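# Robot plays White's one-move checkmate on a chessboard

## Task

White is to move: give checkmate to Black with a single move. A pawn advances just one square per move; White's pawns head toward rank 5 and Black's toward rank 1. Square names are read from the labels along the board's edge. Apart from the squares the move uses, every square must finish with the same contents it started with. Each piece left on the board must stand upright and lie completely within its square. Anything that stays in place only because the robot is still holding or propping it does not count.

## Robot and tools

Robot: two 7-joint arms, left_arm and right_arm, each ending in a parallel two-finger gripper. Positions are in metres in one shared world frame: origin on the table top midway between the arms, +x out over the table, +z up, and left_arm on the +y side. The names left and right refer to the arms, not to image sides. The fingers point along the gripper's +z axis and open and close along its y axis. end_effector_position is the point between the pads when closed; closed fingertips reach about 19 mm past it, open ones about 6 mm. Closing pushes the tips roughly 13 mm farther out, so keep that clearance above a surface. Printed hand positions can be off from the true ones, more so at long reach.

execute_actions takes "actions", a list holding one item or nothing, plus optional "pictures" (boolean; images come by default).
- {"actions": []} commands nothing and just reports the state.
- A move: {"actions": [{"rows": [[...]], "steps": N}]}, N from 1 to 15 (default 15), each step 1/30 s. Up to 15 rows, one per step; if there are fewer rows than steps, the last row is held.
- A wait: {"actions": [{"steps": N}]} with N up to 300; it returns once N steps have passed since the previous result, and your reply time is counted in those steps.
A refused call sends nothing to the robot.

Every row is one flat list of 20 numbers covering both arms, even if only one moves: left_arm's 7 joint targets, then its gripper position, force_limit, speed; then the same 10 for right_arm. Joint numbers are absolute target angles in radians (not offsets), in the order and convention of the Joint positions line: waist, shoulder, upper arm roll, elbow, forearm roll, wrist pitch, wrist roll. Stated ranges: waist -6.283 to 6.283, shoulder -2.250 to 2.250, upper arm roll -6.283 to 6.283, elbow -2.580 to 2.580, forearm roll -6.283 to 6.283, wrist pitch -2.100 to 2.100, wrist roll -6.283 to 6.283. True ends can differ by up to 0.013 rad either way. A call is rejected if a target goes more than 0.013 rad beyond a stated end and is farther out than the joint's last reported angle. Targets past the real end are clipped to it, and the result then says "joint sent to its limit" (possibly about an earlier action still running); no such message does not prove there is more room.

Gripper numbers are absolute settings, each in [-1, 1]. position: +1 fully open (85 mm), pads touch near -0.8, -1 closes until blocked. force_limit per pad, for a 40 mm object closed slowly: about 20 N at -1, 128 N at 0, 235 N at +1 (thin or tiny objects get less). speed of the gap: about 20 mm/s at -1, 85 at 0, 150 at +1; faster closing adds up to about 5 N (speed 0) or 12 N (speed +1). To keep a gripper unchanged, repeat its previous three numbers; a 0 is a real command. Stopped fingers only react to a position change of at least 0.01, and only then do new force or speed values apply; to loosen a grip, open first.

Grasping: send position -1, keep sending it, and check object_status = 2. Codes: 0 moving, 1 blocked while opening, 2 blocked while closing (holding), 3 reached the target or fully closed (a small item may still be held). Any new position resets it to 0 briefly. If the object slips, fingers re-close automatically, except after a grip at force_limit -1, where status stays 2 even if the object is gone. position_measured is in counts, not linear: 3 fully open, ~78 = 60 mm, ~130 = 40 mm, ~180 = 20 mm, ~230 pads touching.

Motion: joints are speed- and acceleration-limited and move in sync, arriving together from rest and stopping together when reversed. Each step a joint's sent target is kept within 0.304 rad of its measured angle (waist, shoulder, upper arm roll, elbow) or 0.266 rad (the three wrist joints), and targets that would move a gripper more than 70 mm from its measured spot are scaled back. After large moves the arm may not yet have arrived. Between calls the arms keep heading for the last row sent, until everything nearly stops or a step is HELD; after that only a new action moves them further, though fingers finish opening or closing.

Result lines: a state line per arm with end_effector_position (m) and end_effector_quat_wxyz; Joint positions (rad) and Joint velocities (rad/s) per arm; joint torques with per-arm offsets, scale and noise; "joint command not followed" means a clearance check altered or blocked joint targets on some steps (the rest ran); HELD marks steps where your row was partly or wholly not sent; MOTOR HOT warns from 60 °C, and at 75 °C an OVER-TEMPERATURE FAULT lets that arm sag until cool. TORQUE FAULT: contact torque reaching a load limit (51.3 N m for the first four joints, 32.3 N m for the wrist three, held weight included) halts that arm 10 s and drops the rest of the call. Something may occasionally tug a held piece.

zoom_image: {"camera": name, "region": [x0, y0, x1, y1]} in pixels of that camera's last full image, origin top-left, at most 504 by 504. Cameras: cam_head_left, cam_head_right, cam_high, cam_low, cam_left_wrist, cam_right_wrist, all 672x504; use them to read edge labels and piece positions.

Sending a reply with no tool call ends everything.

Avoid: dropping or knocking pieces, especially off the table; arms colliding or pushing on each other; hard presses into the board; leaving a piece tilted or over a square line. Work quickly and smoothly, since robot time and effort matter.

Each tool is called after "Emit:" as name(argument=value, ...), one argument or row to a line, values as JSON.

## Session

Emit:
execute_actions(
  actions=[],
)

Scene clock: 0.00 s of 4000.00 s.
left_arm: end_effector_position=(+0.6103, -0.2604, +0.3587) position_measured=3 object_status=3 end_effector_quat_wxyz=(+0.478, +0.657, -0.394, +0.430) | right_arm: end_effector_position=(+0.5782, -0.4721, +0.1792) position_measured=3 object_status=3 end_effector_quat_wxyz=(+0.001, +0.323, +0.944, -0.065)
Joint positions: left_arm=[0.35  0.977 0.207 0.966 1.467 0.854 3.118] | right_arm=[-0.138  0.895  0.171  0.883 -0.005  1.399  1.018]
Joint velocities: left_arm=[-0.001 -0.    -0.001 -0.     0.001 -0.     0.001] | right_arm=[ 0.    -0.001  0.    -0.     0.     0.001 -0.   ]
Joint torques (N m, as the joint torque sensors report them, + toward a larger angle): no reading
Motor temperatures (°C, as the motors report them): left_arm=[31 27 32 29 35 44 37] | right_arm=[32 31 27 28 40 34 40]
camera_calibration (this result's frames):
cam_left_wrist: T_world_to_cam=[[-0.926459, -0.204964, 0.315696, 0.394365], [-0.337616, 0.0817226, -0.93773, 0.623433], [0.166401, -0.975352, -0.144912, -0.154168], [0, 0, 0, 1]] pos_world=[0.601498, -0.120486, 0.437771]
cam_right_wrist: T_world_to_cam=[[0.607427, 0.787694, -0.102814, 0.0348836], [0.794356, -0.603217, 0.0716069, -0.703422], [-0.00561464, -0.125167, -0.99212, 0.270246], [0, 0, 0, 1]] pos_world=[0.539096, -0.417968, 0.322072]

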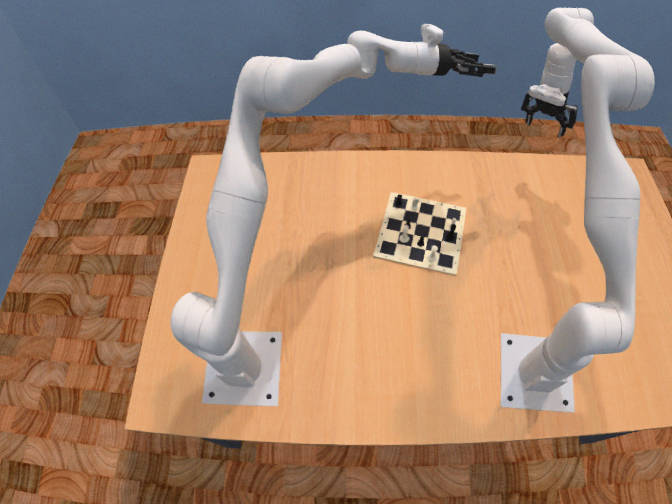

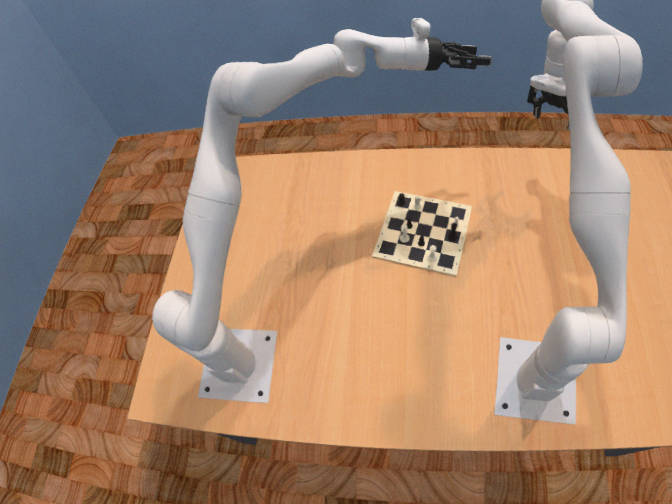

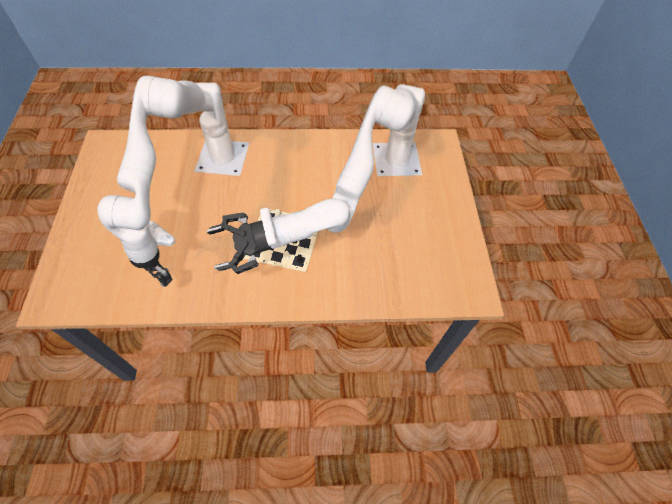

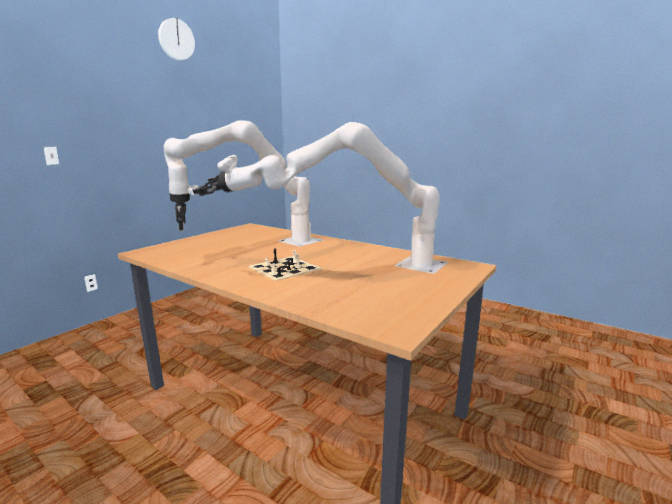

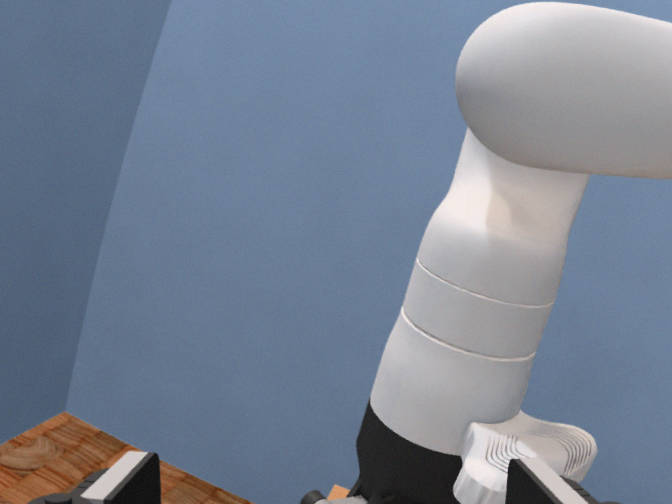

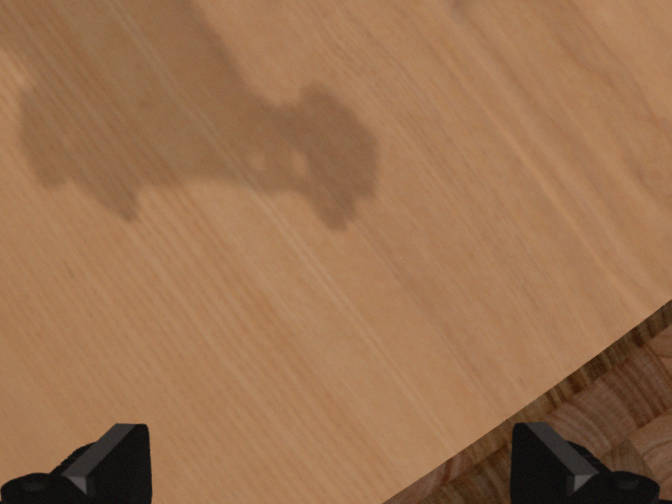

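Emit:
execute_actions(
  actions=[
    {"rows":[[0.35,0.635,0,1.404,0,1.102,3.62,0,-0.7,0,-0.138,0.895,0.171,0.883,-0.005,1.399,1.018,1,0,0]]},
  ],
  pictures=false,
)

Emit:
execute_actions(
  actions=[
    {"steps":15},
  ],
  pictures=false,
)

Emit:
execute_actions(
  actions=[
    {"rows":[[0.758,0.635,0,1.404,0,1.102,3.62,0,-0.7,0,-0.138,0.895,0.171,0.883,-0.005,1.399,1.018,1,0,0]]},
  ],
  pictures=false,
)

Emit:
execute_actions(
  actions=[
    {"steps":45},
  ],
)

Scene clock: 9.63 s of 4000.00 s.
left_arm: end_effector_position=(+0.4849, -0.1581, +0.3068) position_measured=95 object_status=0 end_effector_quat_wxyz=(+0.421, +0.759, -0.438, +0.234) | right_arm: end_effector_position=(+0.5781, -0.4720, +0.1792) position_measured=3 object_status=3 end_effector_quat_wxyz=(+0.001, +0.323, +0.944, -0.066)
Joint positions: left_arm=[0.351 0.704 0.04  1.302 1.112 1.055 3.466] | right_arm=[-0.138  0.895  0.171  0.883 -0.005  1.399  1.018]
Joint velocities: left_arm=[-0.002 -0.384 -0.248  0.606 -1.213  0.299  0.947] | right_arm=[-0.    -0.001 -0.    -0.     0.001 -0.    -0.   ]
Joint torques (N m, as the joint torque sensors report them, + toward a larger angle): left_arm=[ -0.38 -21.23   2.09  -8.86   2.04   0.44  -0.13] | right_arm=[ -0.21 -23.21   1.71  -8.69   0.16   0.35  -0.15]
Motor temperatures (°C, as the motors report them): left_arm=[31 27 32 29 35 44 37] | right_arm=[32 31 27 28 40 34 40]
Steps of this call (steps 1 to 90: nothing new was sent; then 6.13 s passed at rest; steps 91 to 105: all 15 steps of this action). Readings (joint positions | what the end effector reports):
91: left_arm=[0.350 0.976 0.206 0.967 1.467 0.855 3.119] | right_arm=[-0.138 0.895 0.171 0.883 -0.005 1.399 1.018] | left_arm position_measured=3 object_status=0 | right_arm position_measured=3 object_status=3
92: left_arm=[0.350 0.970 0.203 0.972 1.463 0.858 3.122] | right_arm=[-0.138 0.895 0.171 0.883 -0.005 1.399 1.018] | left_arm position_measured=4 object_status=0 | right_arm position_measured=3 object_status=3
94: left_arm=[0.351 0.942 0.186 0.999 1.441 0.878 3.144] | right_arm=[-0.138 0.895 0.171 0.883 -0.005 1.399 1.018] | left_arm position_measured=14 object_status=0 | right_arm position_measured=3 object_status=3
98: left_arm=[0.351 0.834 0.121 1.109 1.345 0.958 3.241] | right_arm=[-0.138 0.895 0.171 0.883 -0.005 1.399 1.018] | left_arm position_measured=43 object_status=0 | right_arm position_measured=3 object_status=3
105: the state above

Scene clock: 10.13 s of 4000.00 s.
left_arm: end_effector_position=(+0.4404, -0.0081, +0.2005) position_measured=128 object_status=3 end_effector_quat_wxyz=(+0.206, +0.806, -0.549, +0.084) | right_arm: end_effector_position=(+0.5781, -0.4720, +0.1792) position_measured=3 object_status=3 end_effector_quat_wxyz=(+0.001, +0.323, +0.944, -0.066)
Joint positions: left_arm=[0.35  0.639 0.002 1.4   0.503 1.1   3.614] | right_arm=[-0.138  0.895  0.171  0.883 -0.005  1.399  1.018]
Joint velocities: left_arm=[ 0.    -0.021 -0.01   0.027 -1.216  0.013  0.039] | right_arm=[-0.     0.     0.     0.     0.001  0.001 -0.   ]
Joint torques (N m, as the joint torque sensors report them, + toward a larger angle): left_arm=[  0.   -21.11   1.32  -8.58   0.86   0.15  -0.06] | right_arm=[  0.03 -23.24   1.53  -8.6    0.1    0.32  -0.14]
Motor temperatures (°C, as the motors report them): left_arm=[31 27 32 29 35 44 37] | right_arm=[32 31 27 28 40 34 40]
Steps of this call (steps 1 to 15: the robot went on to your last target). Readings (joint positions | what the end effector reports):
1: left_arm=[0.350 0.692 0.033 1.321 1.072 1.064 3.495] | right_arm=[-0.138 0.895 0.171 0.883 -0.005 1.399 1.018] | left_arm position_measured=103 object_status=0 | right_arm position_measured=3 object_status=3
2: left_arm=[0.350 0.682 0.026 1.336 1.031 1.071 3.519] | right_arm=[-0.138 0.895 0.171 0.883 -0.005 1.399 1.018] | left_arm position_measured=111 object_status=0 | right_arm position_measured=3 object_status=3
4: left_arm=[0.350 0.667 0.017 1.360 0.950 1.082 3.554] | right_arm=[-0.138 0.895 0.171 0.883 -0.005 1.399 1.018] | left_arm position_measured=123 object_status=0 | right_arm position_measured=3 object_status=3
8: left_arm=[0.350 0.650 0.007 1.386 0.787 1.094 3.593] | right_arm=[-0.138 0.895 0.171 0.883 -0.005 1.399 1.018] | left_arm position_measured=128 object_status=0 | right_arm position_measured=3 object_status=3
15: the state above

Scene clock: 10.63 s of 4000.00 s.
left_arm: end_effector_position=(+0.3565, -0.0490, +0.1703) position_measured=128 object_status=3 end_effector_quat_wxyz=(-0.013, -0.628, +0.778, -0.003) | right_arm: end_effector_position=(+0.5781, -0.4720, +0.1792) position_measured=3 object_status=3 end_effector_quat_wxyz=(+0.001, +0.323, +0.944, -0.066)
Joint positions: left_arm=[0.724 0.636 0.003 1.404 0.028 1.102 3.62 ] | right_arm=[-0.138  0.895  0.171  0.883 -0.005  1.399  1.018]
Joint velocities: left_arm=[ 0.488 -0.004  0.005  0.004 -0.494  0.001  0.004] | right_arm=[ 0.001  0.    -0.    -0.     0.     0.    -0.   ]
Joint torques (N m, as the joint torque sensors report them, + toward a larger angle): left_arm=[ -3.63 -20.98  -1.53  -8.38  -0.54   0.5    0.03] | right_arm=[ -0.09 -23.34   1.66  -8.53   0.12   0.29  -0.2 ]
Motor temperatures (°C, as the motors report them): left_arm=[31 27 32 29 35 44 37] | right_arm=[32 31 27 28 40 34 40]
Steps of this call (steps 1 to 15: all 15 steps of this action). Readings (joint positions | what the end effector reports):
1: left_arm=[0.351 0.638 0.001 1.401 0.462 1.101 3.616] | right_arm=[-0.138 0.895 0.171 0.883 -0.005 1.399 1.018] | left_arm position_measured=128 object_status=3 | right_arm position_measured=3 object_status=3
2: left_arm=[0.356 0.638 -0.000 1.402 0.423 1.101 3.616] | right_arm=[-0.138 0.895 0.171 0.883 -0.005 1.399 1.018] | left_arm position_measured=128 object_status=3 | right_arm position_measured=3 object_status=3
4: left_arm=[0.382 0.637 -0.003 1.402 0.363 1.101 3.617] | right_arm=[-0.138 0.895 0.171 0.883 -0.005 1.399 1.018] | left_arm position_measured=128 object_status=3 | right_arm position_measured=3 object_status=3
8: left_arm=[0.500 0.637 -0.003 1.403 0.240 1.101 3.619] | right_arm=[-0.138 0.895 0.171 0.883 -0.005 1.399 1.018] | left_arm position_measured=128 object_status=3 | right_arm position_measured=3 object_status=3
15: the state above

Scene clock: 12.13 s of 4000.00 s.
left_arm: end_effector_position=(+0.3498, -0.0553, +0.1704) position_measured=128 object_status=3 end_effector_quat_wxyz=(+0.000, -0.610, +0.792, -0.000) | right_arm: end_effector_position=(+0.5781, -0.4720, +0.1792) position_measured=3 object_status=3 end_effector_quat_wxyz=(+0.001, +0.323, +0.944, -0.066)
Joint positions: left_arm=[0.758 0.635 0.    1.404 0.    1.102 3.62 ] | right_arm=[-0.138  0.895  0.171  0.883 -0.005  1.399  1.018]
Joint velocities: left_arm=[-0.    -0.     0.     0.     0.002 -0.001 -0.   ] | right_arm=[ 0.    -0.001  0.     0.     0.    -0.001 -0.   ]
Joint torques (N m, as the joint torque sensors report them, + toward a larger angle): left_arm=[  0.11 -21.24   0.71  -8.46  -0.12   0.35   0.11] | right_arm=[ -0.03 -23.1    1.69  -8.57   0.25   0.27  -0.17]
Motor temperatures (°C, as the motors report them): left_arm=[31 27 32 29 35 44 37] | right_arm=[32 31 27 28 40 34 40]
Steps of this call (steps 1 to 30: the robot went on to your last target; steps 31 to 45: nothing new was sent). Readings (joint positions | what the end effector reports):
1: left_arm=[0.737 0.635 0.003 1.404 0.014 1.102 3.620] | right_arm=[-0.138 0.895 0.171 0.883 -0.005 1.399 1.018] | left_arm position_measured=128 object_status=3 | right_arm position_measured=3 object_status=3
2: left_arm=[0.746 0.635 0.003 1.404 0.005 1.102 3.620] | right_arm=[-0.138 0.895 0.171 0.883 -0.005 1.399 1.018] | left_arm position_measured=128 object_status=3 | right_arm position_measured=3 object_status=3
4: left_arm=[0.750 0.635 0.002 1.404 0.001 1.102 3.620] | right_arm=[-0.138 0.895 0.171 0.883 -0.005 1.399 1.018] | left_arm position_measured=128 object_status=3 | right_arm position_measured=3 object_status=3
8: left_arm=[0.756 0.635 0.000 1.404 0.000 1.102 3.620] | right_arm=[-0.138 0.895 0.171 0.883 -0.005 1.399 1.018] | left_arm position_measured=128 object_status=3 | right_arm position_measured=3 object_status=3
45: the state above
All arms were judged still, so your last target was given up. Only a new action makes them travel on or press farther. Fingers that are still opening or closing keep moving.
camera_calibration (this result's frames):
cam_left_wrist: T_world_to_cam=[[-0.971896, 0.233372, 0.0309175, 0.343154], [0.232816, 0.972303, -0.0205762, 0.0355618], [-0.0348631, -0.0127998, -0.99931, 0.331186], [0, 0, 0, 1]] pos_world=[0.336777, -0.11042, 0.32108]
cam_right_wrist: T_world_to_cam=[[0.606841, 0.788097, -0.103185, 0.0354319], [0.794801, -0.60267, 0.0712755, -0.70322], [-0.00601464, -0.125265, -0.992105, 0.270437], [0, 0, 0, 1]] pos_world=[0.539045, -0.417857, 0.32208]

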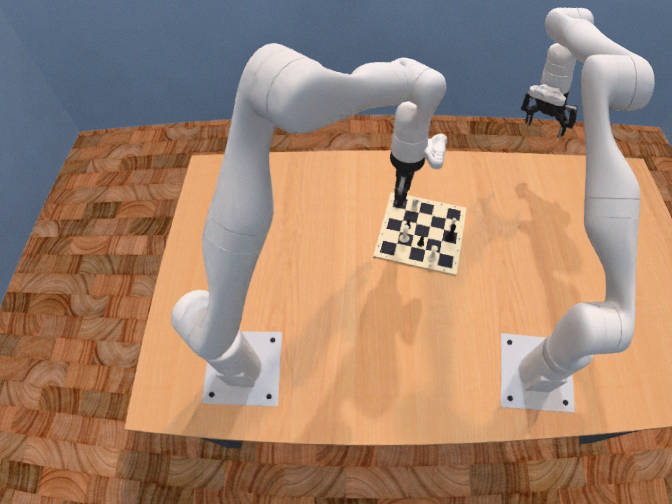

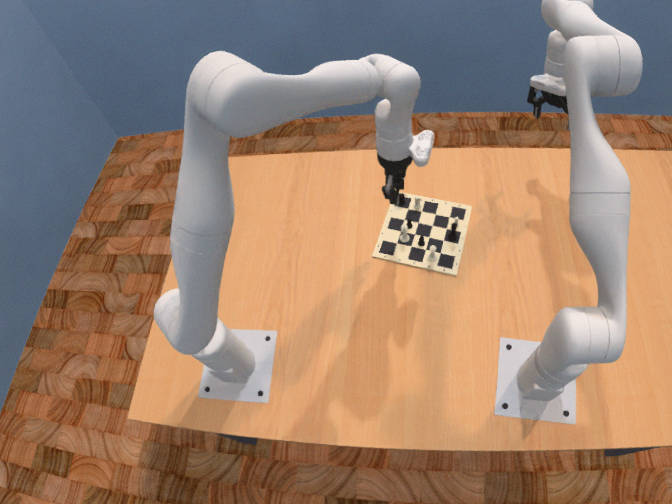

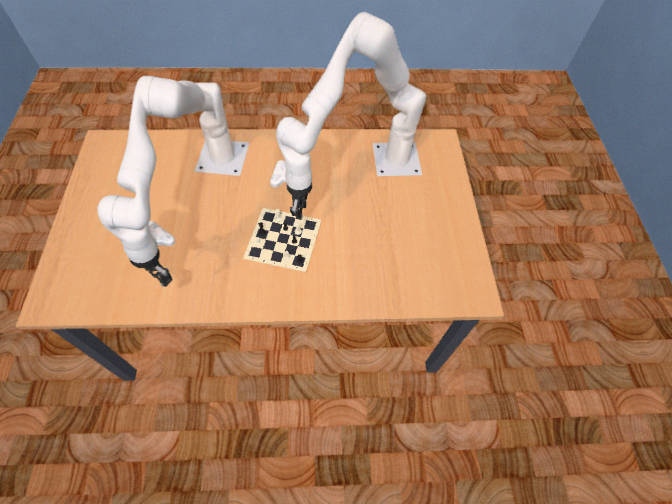

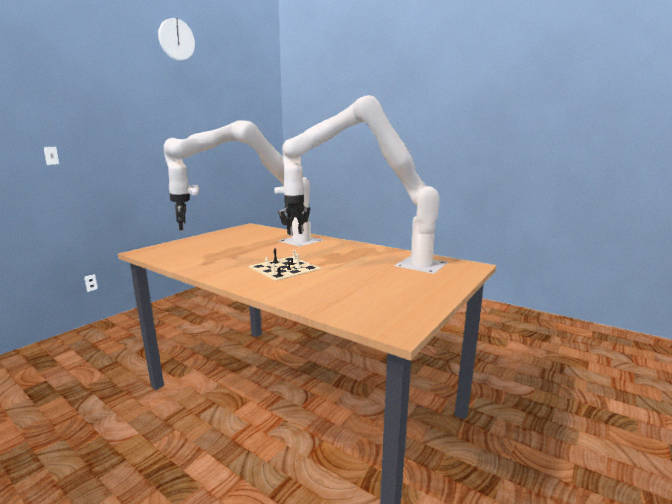

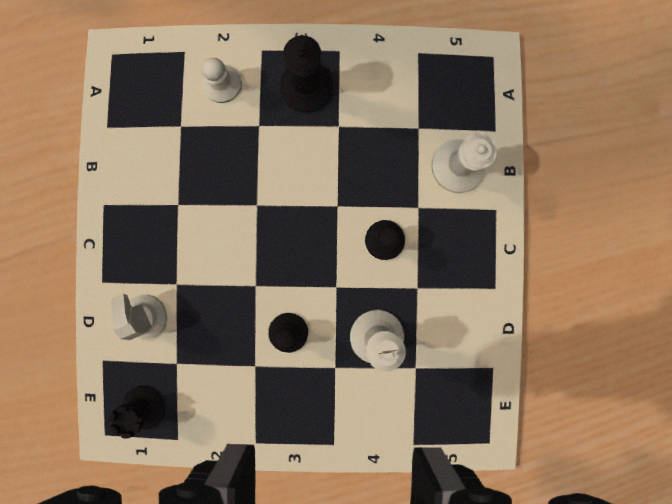

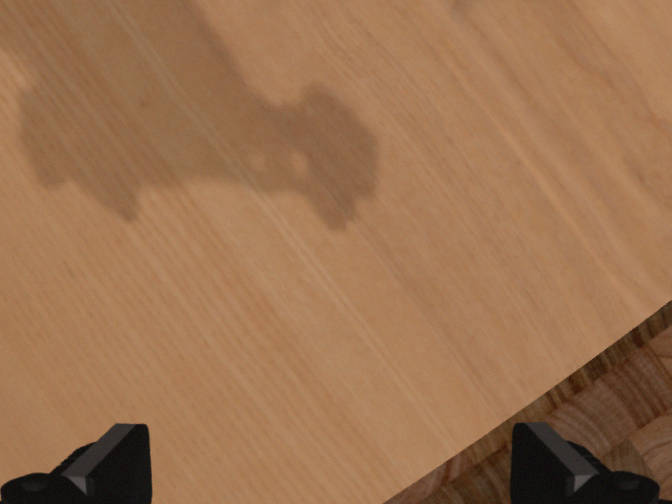

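Emit:
execute_actions(
  actions=[
    {"rows":[[0.9873,0.7546,0,1.426,0,0.961,3.849,0,-0.7,0,-0.138,0.895,0.171,0.883,-0.005,1.399,1.018,1,0,0]]},
  ],
  pictures=false,
)

Emit:
execute_actions(
  actions=[
    {"steps":15},
  ],
)

Emit:
zoom_image(
  camera="cam_low",
  region=[240, 215, 330, 285],
)

Scene clock: 20.23 s of 4000.00 s.
left_arm: end_effector_position=(+0.2652, -0.1433, +0.1014) position_measured=128 object_status=3 end_effector_quat_wxyz=(-0.001, -0.612, +0.791, -0.001) | right_arm: end_effector_position=(+0.5781, -0.4720, +0.1792) position_measured=3 object_status=3 end_effector_quat_wxyz=(+0.001, +0.323, +0.944, -0.066)
Joint positions: left_arm=[0.982 0.752 0.002 1.426 0.001 0.961 3.849] | right_arm=[-0.138  0.895  0.171  0.883 -0.005  1.399  1.018]
Joint velocities: left_arm=[ 0.036  0.014 -0.045 -0.008 -0.02  -0.008  0.013] | right_arm=[ 0.    -0.001  0.001 -0.    -0.     0.     0.001]
Joint torques (N m, as the joint torque sensors report them, + toward a larger angle): left_arm=[ -0.45 -22.29   0.33  -7.7   -0.41   0.23   0.16] | right_arm=[ -0.15 -23.18   1.6   -8.58   0.19   0.25  -0.15]
Motor temperatures (°C, as the motors report them): left_arm=[31 27 32 29 35 44 37] | right_arm=[32 31 27 28 40 34 40]
Steps of this call (steps 1 to 90: nothing new was sent; then 4.60 s passed at rest; steps 91 to 105: all 15 steps of this action). Readings (joint positions | what the end effector reports):
91: left_arm=[0.759 0.636 -0.000 1.404 -0.000 1.102 3.621] | right_arm=[-0.138 0.895 0.171 0.883 -0.005 1.399 1.018] | left_arm position_measured=128 object_status=3 | right_arm position_measured=3 object_status=3
92: left_arm=[0.765 0.638 -0.002 1.404 -0.001 1.099 3.625] | right_arm=[-0.138 0.895 0.171 0.883 -0.005 1.399 1.018] | left_arm position_measured=128 object_status=3 | right_arm position_measured=3 object_status=3
94: left_arm=[0.793 0.653 -0.003 1.406 -0.001 1.084 3.650] | right_arm=[-0.138 0.895 0.171 0.883 -0.005 1.399 1.018] | left_arm position_measured=128 object_status=3 | right_arm position_measured=3 object_status=3
98: left_arm=[0.892 0.705 -0.001 1.416 -0.000 1.022 3.749] | right_arm=[-0.138 0.895 0.171 0.883 -0.005 1.399 1.018] | left_arm position_measured=128 object_status=3 | right_arm position_measured=3 object_status=3
105: the state above

Scene clock: 20.73 s of 4000.00 s.
left_arm: end_effector_position=(+0.2638, -0.1439, +0.1000) position_measured=128 object_status=3 end_effector_quat_wxyz=(-0.000, -0.610, +0.792, -0.000) | right_arm: end_effector_position=(+0.5781, -0.4720, +0.1792) position_measured=3 object_status=3 end_effector_quat_wxyz=(+0.001, +0.323, +0.944, -0.066)
Joint positions: left_arm=[0.987 0.755 0.    1.426 0.    0.961 3.849] | right_arm=[-0.138  0.895  0.171  0.883 -0.005  1.399  1.018]
Joint velocities: left_arm=[-0.     0.001 -0.001  0.    -0.002  0.001 -0.001] | right_arm=[ 0.001 -0.     0.     0.     0.001  0.001  0.001]
Joint torques (N m, as the joint torque sensors report them, + toward a larger angle): left_arm=[  0.24 -22.38   0.65  -7.49  -0.2    0.24   0.22] | right_arm=[ -0.14 -23.19   1.57  -8.59   0.17   0.29  -0.24]
Motor temperatures (°C, as the motors report them): left_arm=[31 27 32 29 35 44 37] | right_arm=[32 31 27 28 40 34 40]
Steps of this call (steps 1 to 15: the robot went on to your last target). Readings (joint positions | what the end effector reports):
1: left_arm=[0.983 0.753 0.001 1.426 0.000 0.961 3.849] | right_arm=[-0.138 0.895 0.171 0.883 -0.005 1.399 1.018] | left_arm position_measured=128 object_status=3 | right_arm position_measured=3 object_status=3
2: left_arm=[0.984 0.753 0.000 1.426 0.000 0.961 3.849] | right_arm=[-0.138 0.895 0.171 0.883 -0.005 1.399 1.018] | left_arm position_measured=128 object_status=3 | right_arm position_measured=3 object_status=3
4: left_arm=[0.985 0.754 0.000 1.426 -0.000 0.961 3.849] | right_arm=[-0.138 0.895 0.171 0.883 -0.005 1.399 1.018] | left_arm position_measured=128 object_status=3 | right_arm position_measured=3 object_status=3
8: left_arm=[0.987 0.754 0.000 1.426 0.000 0.961 3.849] | right_arm=[-0.138 0.895 0.171 0.883 -0.005 1.399 1.018] | left_arm position_measured=128 object_status=3 | right_arm position_measured=3 object_status=3
15: the state above
All arms were judged still, so your last target was given up. Only a new action makes them travel on or press farther. Fingers that are still opening or closing keep moving.
camera_calibration (this result's frames):
cam_left_wrist: T_world_to_cam=[[-0.971825, 0.233599, 0.0314305, 0.282354], [0.233046, 0.972254, -0.0203061, 0.14018], [-0.0353019, -0.0124092, -0.9993, 0.256916], [0, 0, 0, 1]] pos_world=[0.2508, -0.19906, 0.250708]
cam_right_wrist: T_world_to_cam=[[0.606841, 0.788097, -0.103185, 0.0354319], [0.794801, -0.60267, 0.0712756, -0.70322], [-0.00601456, -0.125265, -0.992105, 0.270437], [0, 0, 0, 1]] pos_world=[0.539045, -0.417857, 0.32208]

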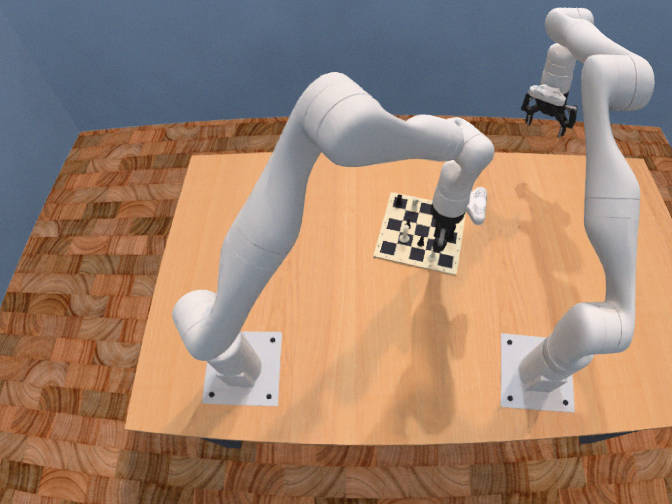

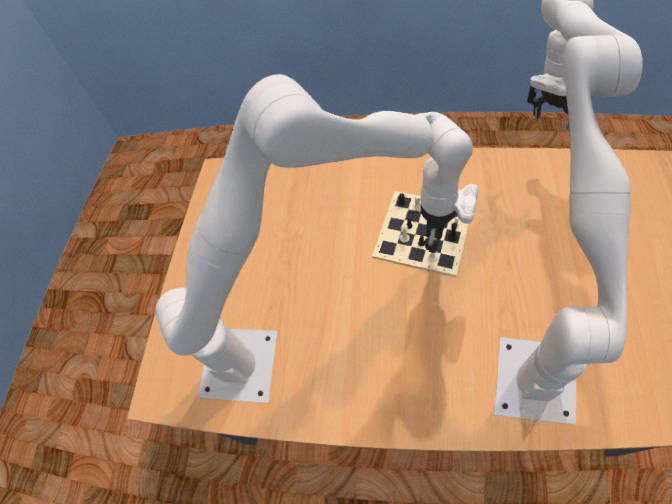

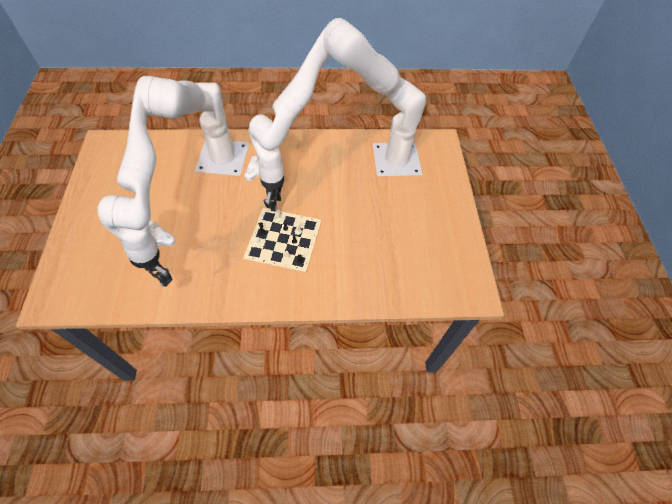

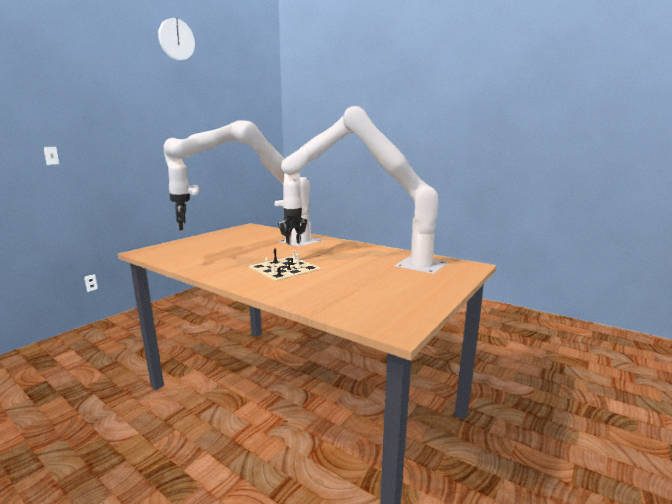

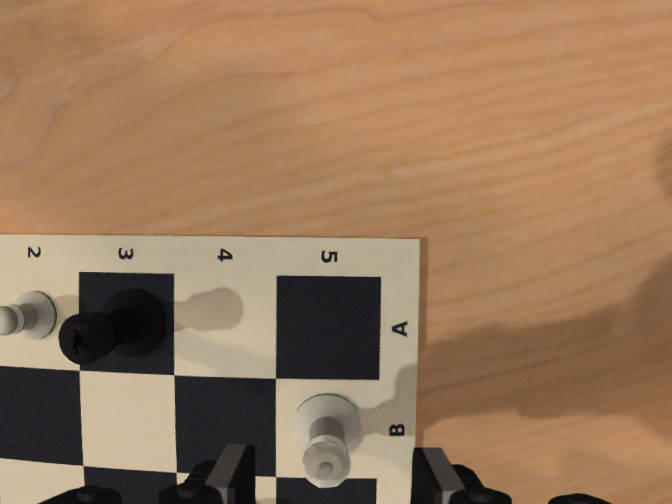

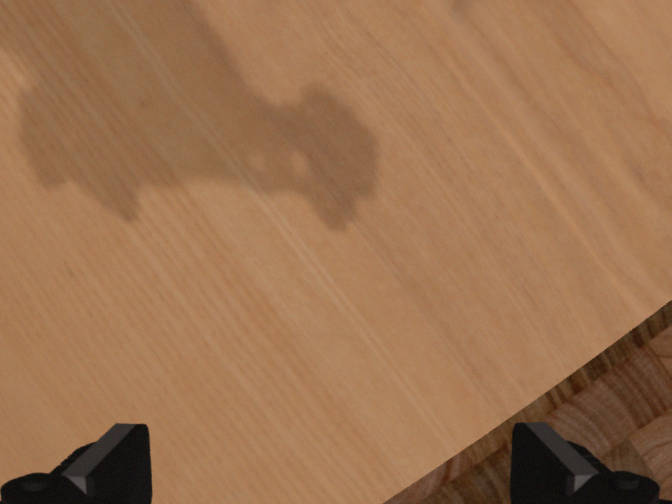

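Region (240, 215, 330, 285) of cam_low's 672x504 image, scaled by 5.600, with more detail than that image has.

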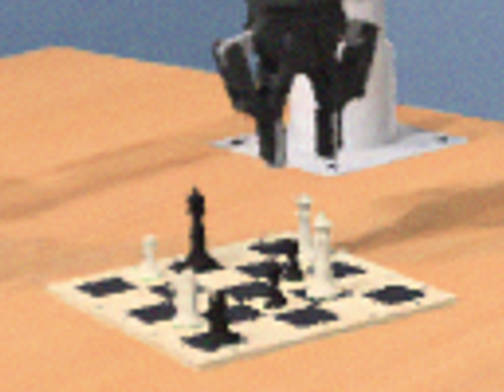

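Emit:
execute_actions(
  actions=[
    {"rows":[[0.9842,0.8275,0,1.4589,0,0.8552,3.846,0,-0.7,0,-0.138,0.895,0.171,0.883,-0.005,1.399,1.018,1,0,0]]},
  ],
)

Scene clock: 46.57 s of 4000.00 s.
left_arm: end_effector_position=(+0.2659, -0.1440, +0.0523) position_measured=128 object_status=3 end_effector_quat_wxyz=(-0.000, -0.610, +0.792, -0.000) | right_arm: end_effector_position=(+0.5781, -0.4720, +0.1792) position_measured=3 object_status=3 end_effector_quat_wxyz=(+0.001, +0.323, +0.944, -0.066)
Joint positions: left_arm=[ 0.984  0.827  0.     1.459 -0.     0.855  3.846] | right_arm=[-0.138  0.895  0.171  0.883 -0.005  1.399  1.018]
Joint velocities: left_arm=[-0.001  0.005 -0.    -0.    -0.002 -0.001 -0.   ] | right_arm=[ 0.001 -0.    -0.001 -0.    -0.     0.     0.001]
Joint torques (N m, as the joint torque sensors report them, + toward a larger angle): left_arm=[ -0.23 -23.18   0.66  -6.94  -0.06   0.4    0.23] | right_arm=[ -0.13 -23.18   1.58  -8.55   0.12   0.25  -0.15]
Motor temperatures (°C, as the motors report them): left_arm=[31 28 32 29 35 44 37] | right_arm=[32 32 27 28 40 34 40]
Steps of this call (steps 1 to 90: nothing new was sent; then 22.33 s passed at rest; steps 91 to 105: all 15 steps of this action). Readings (joint positions | what the end effector reports):
91: left_arm=[0.987 0.756 0.000 1.426 0.000 0.960 3.849] | right_arm=[-0.138 0.895 0.171 0.883 -0.005 1.399 1.018] | left_arm position_measured=128 object_status=3 | right_arm position_measured=3 object_status=3
92: left_arm=[0.987 0.761 0.000 1.428 0.000 0.954 3.849] | right_arm=[-0.138 0.895 0.171 0.883 -0.005 1.399 1.018] | left_arm position_measured=128 object_status=3 | right_arm position_measured=3 object_status=3
94: left_arm=[0.986 0.788 0.000 1.438 0.000 0.917 3.848] | right_arm=[-0.138 0.895 0.171 0.883 -0.005 1.399 1.018] | left_arm position_measured=128 object_status=3 | right_arm position_measured=3 object_status=3
98: left_arm=[0.984 0.825 -0.000 1.459 -0.000 0.857 3.846] | right_arm=[-0.138 0.895 0.171 0.883 -0.005 1.399 1.018] | left_arm position_measured=128 object_status=3 | right_arm position_measured=3 object_status=3
105: the state above
camera_calibration (this result's frames):
cam_left_wrist: T_world_to_cam=[[-0.971838, 0.233589, 0.0311078, 0.285926], [0.23303, 0.972252, -0.0205858, 0.138844], [-0.0350532, -0.012757, -0.999304, 0.209137], [0, 0, 0, 1]] pos_world=[0.25285, -0.199112, 0.202955]
cam_right_wrist: T_world_to_cam=[[0.60684, 0.788097, -0.103185, 0.035432], [0.794801, -0.60267, 0.0712754, -0.703219], [-0.00601478, -0.125265, -0.992105, 0.270437], [0, 0, 0, 1]] pos_world=[0.539044, -0.417857, 0.32208]

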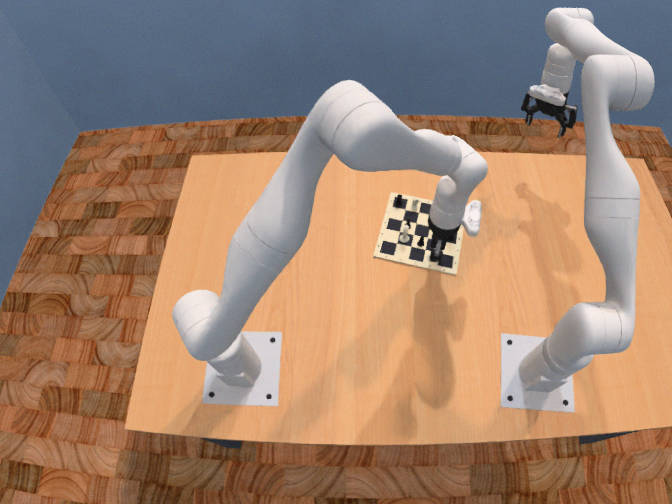

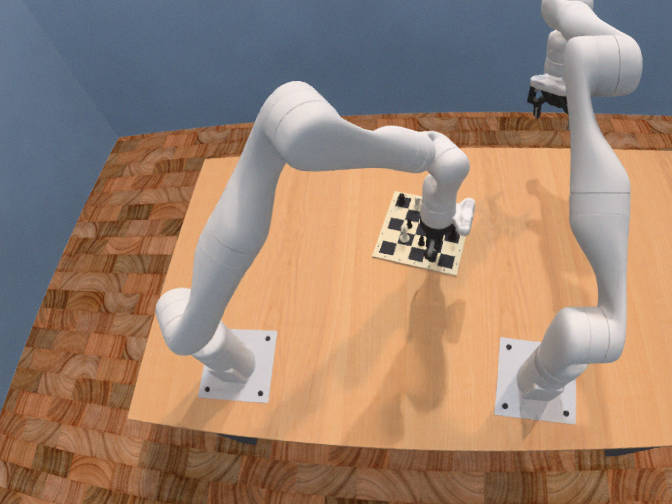

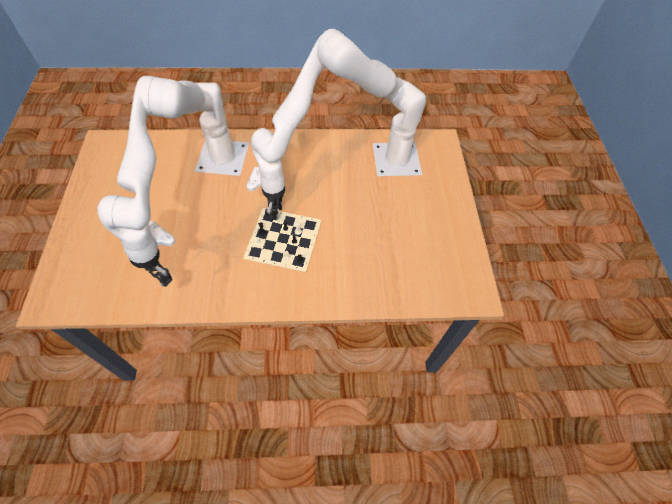

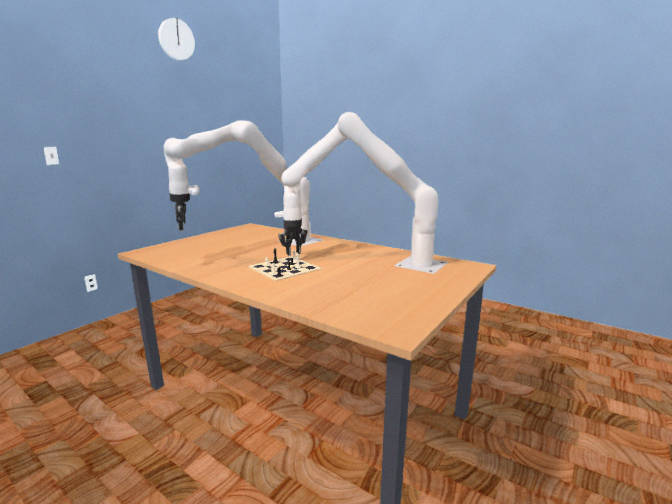

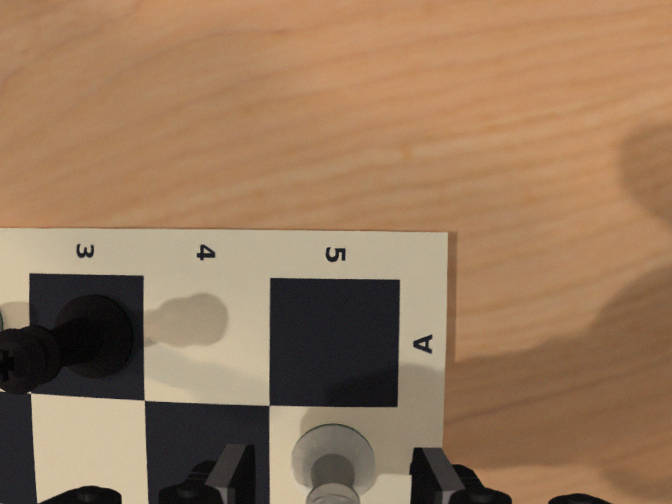

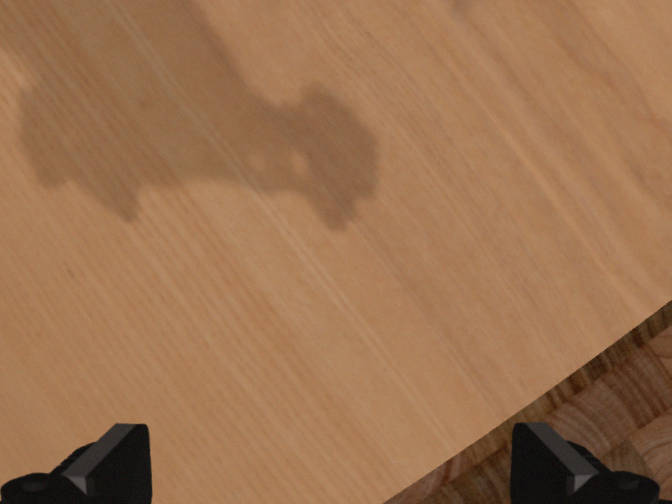

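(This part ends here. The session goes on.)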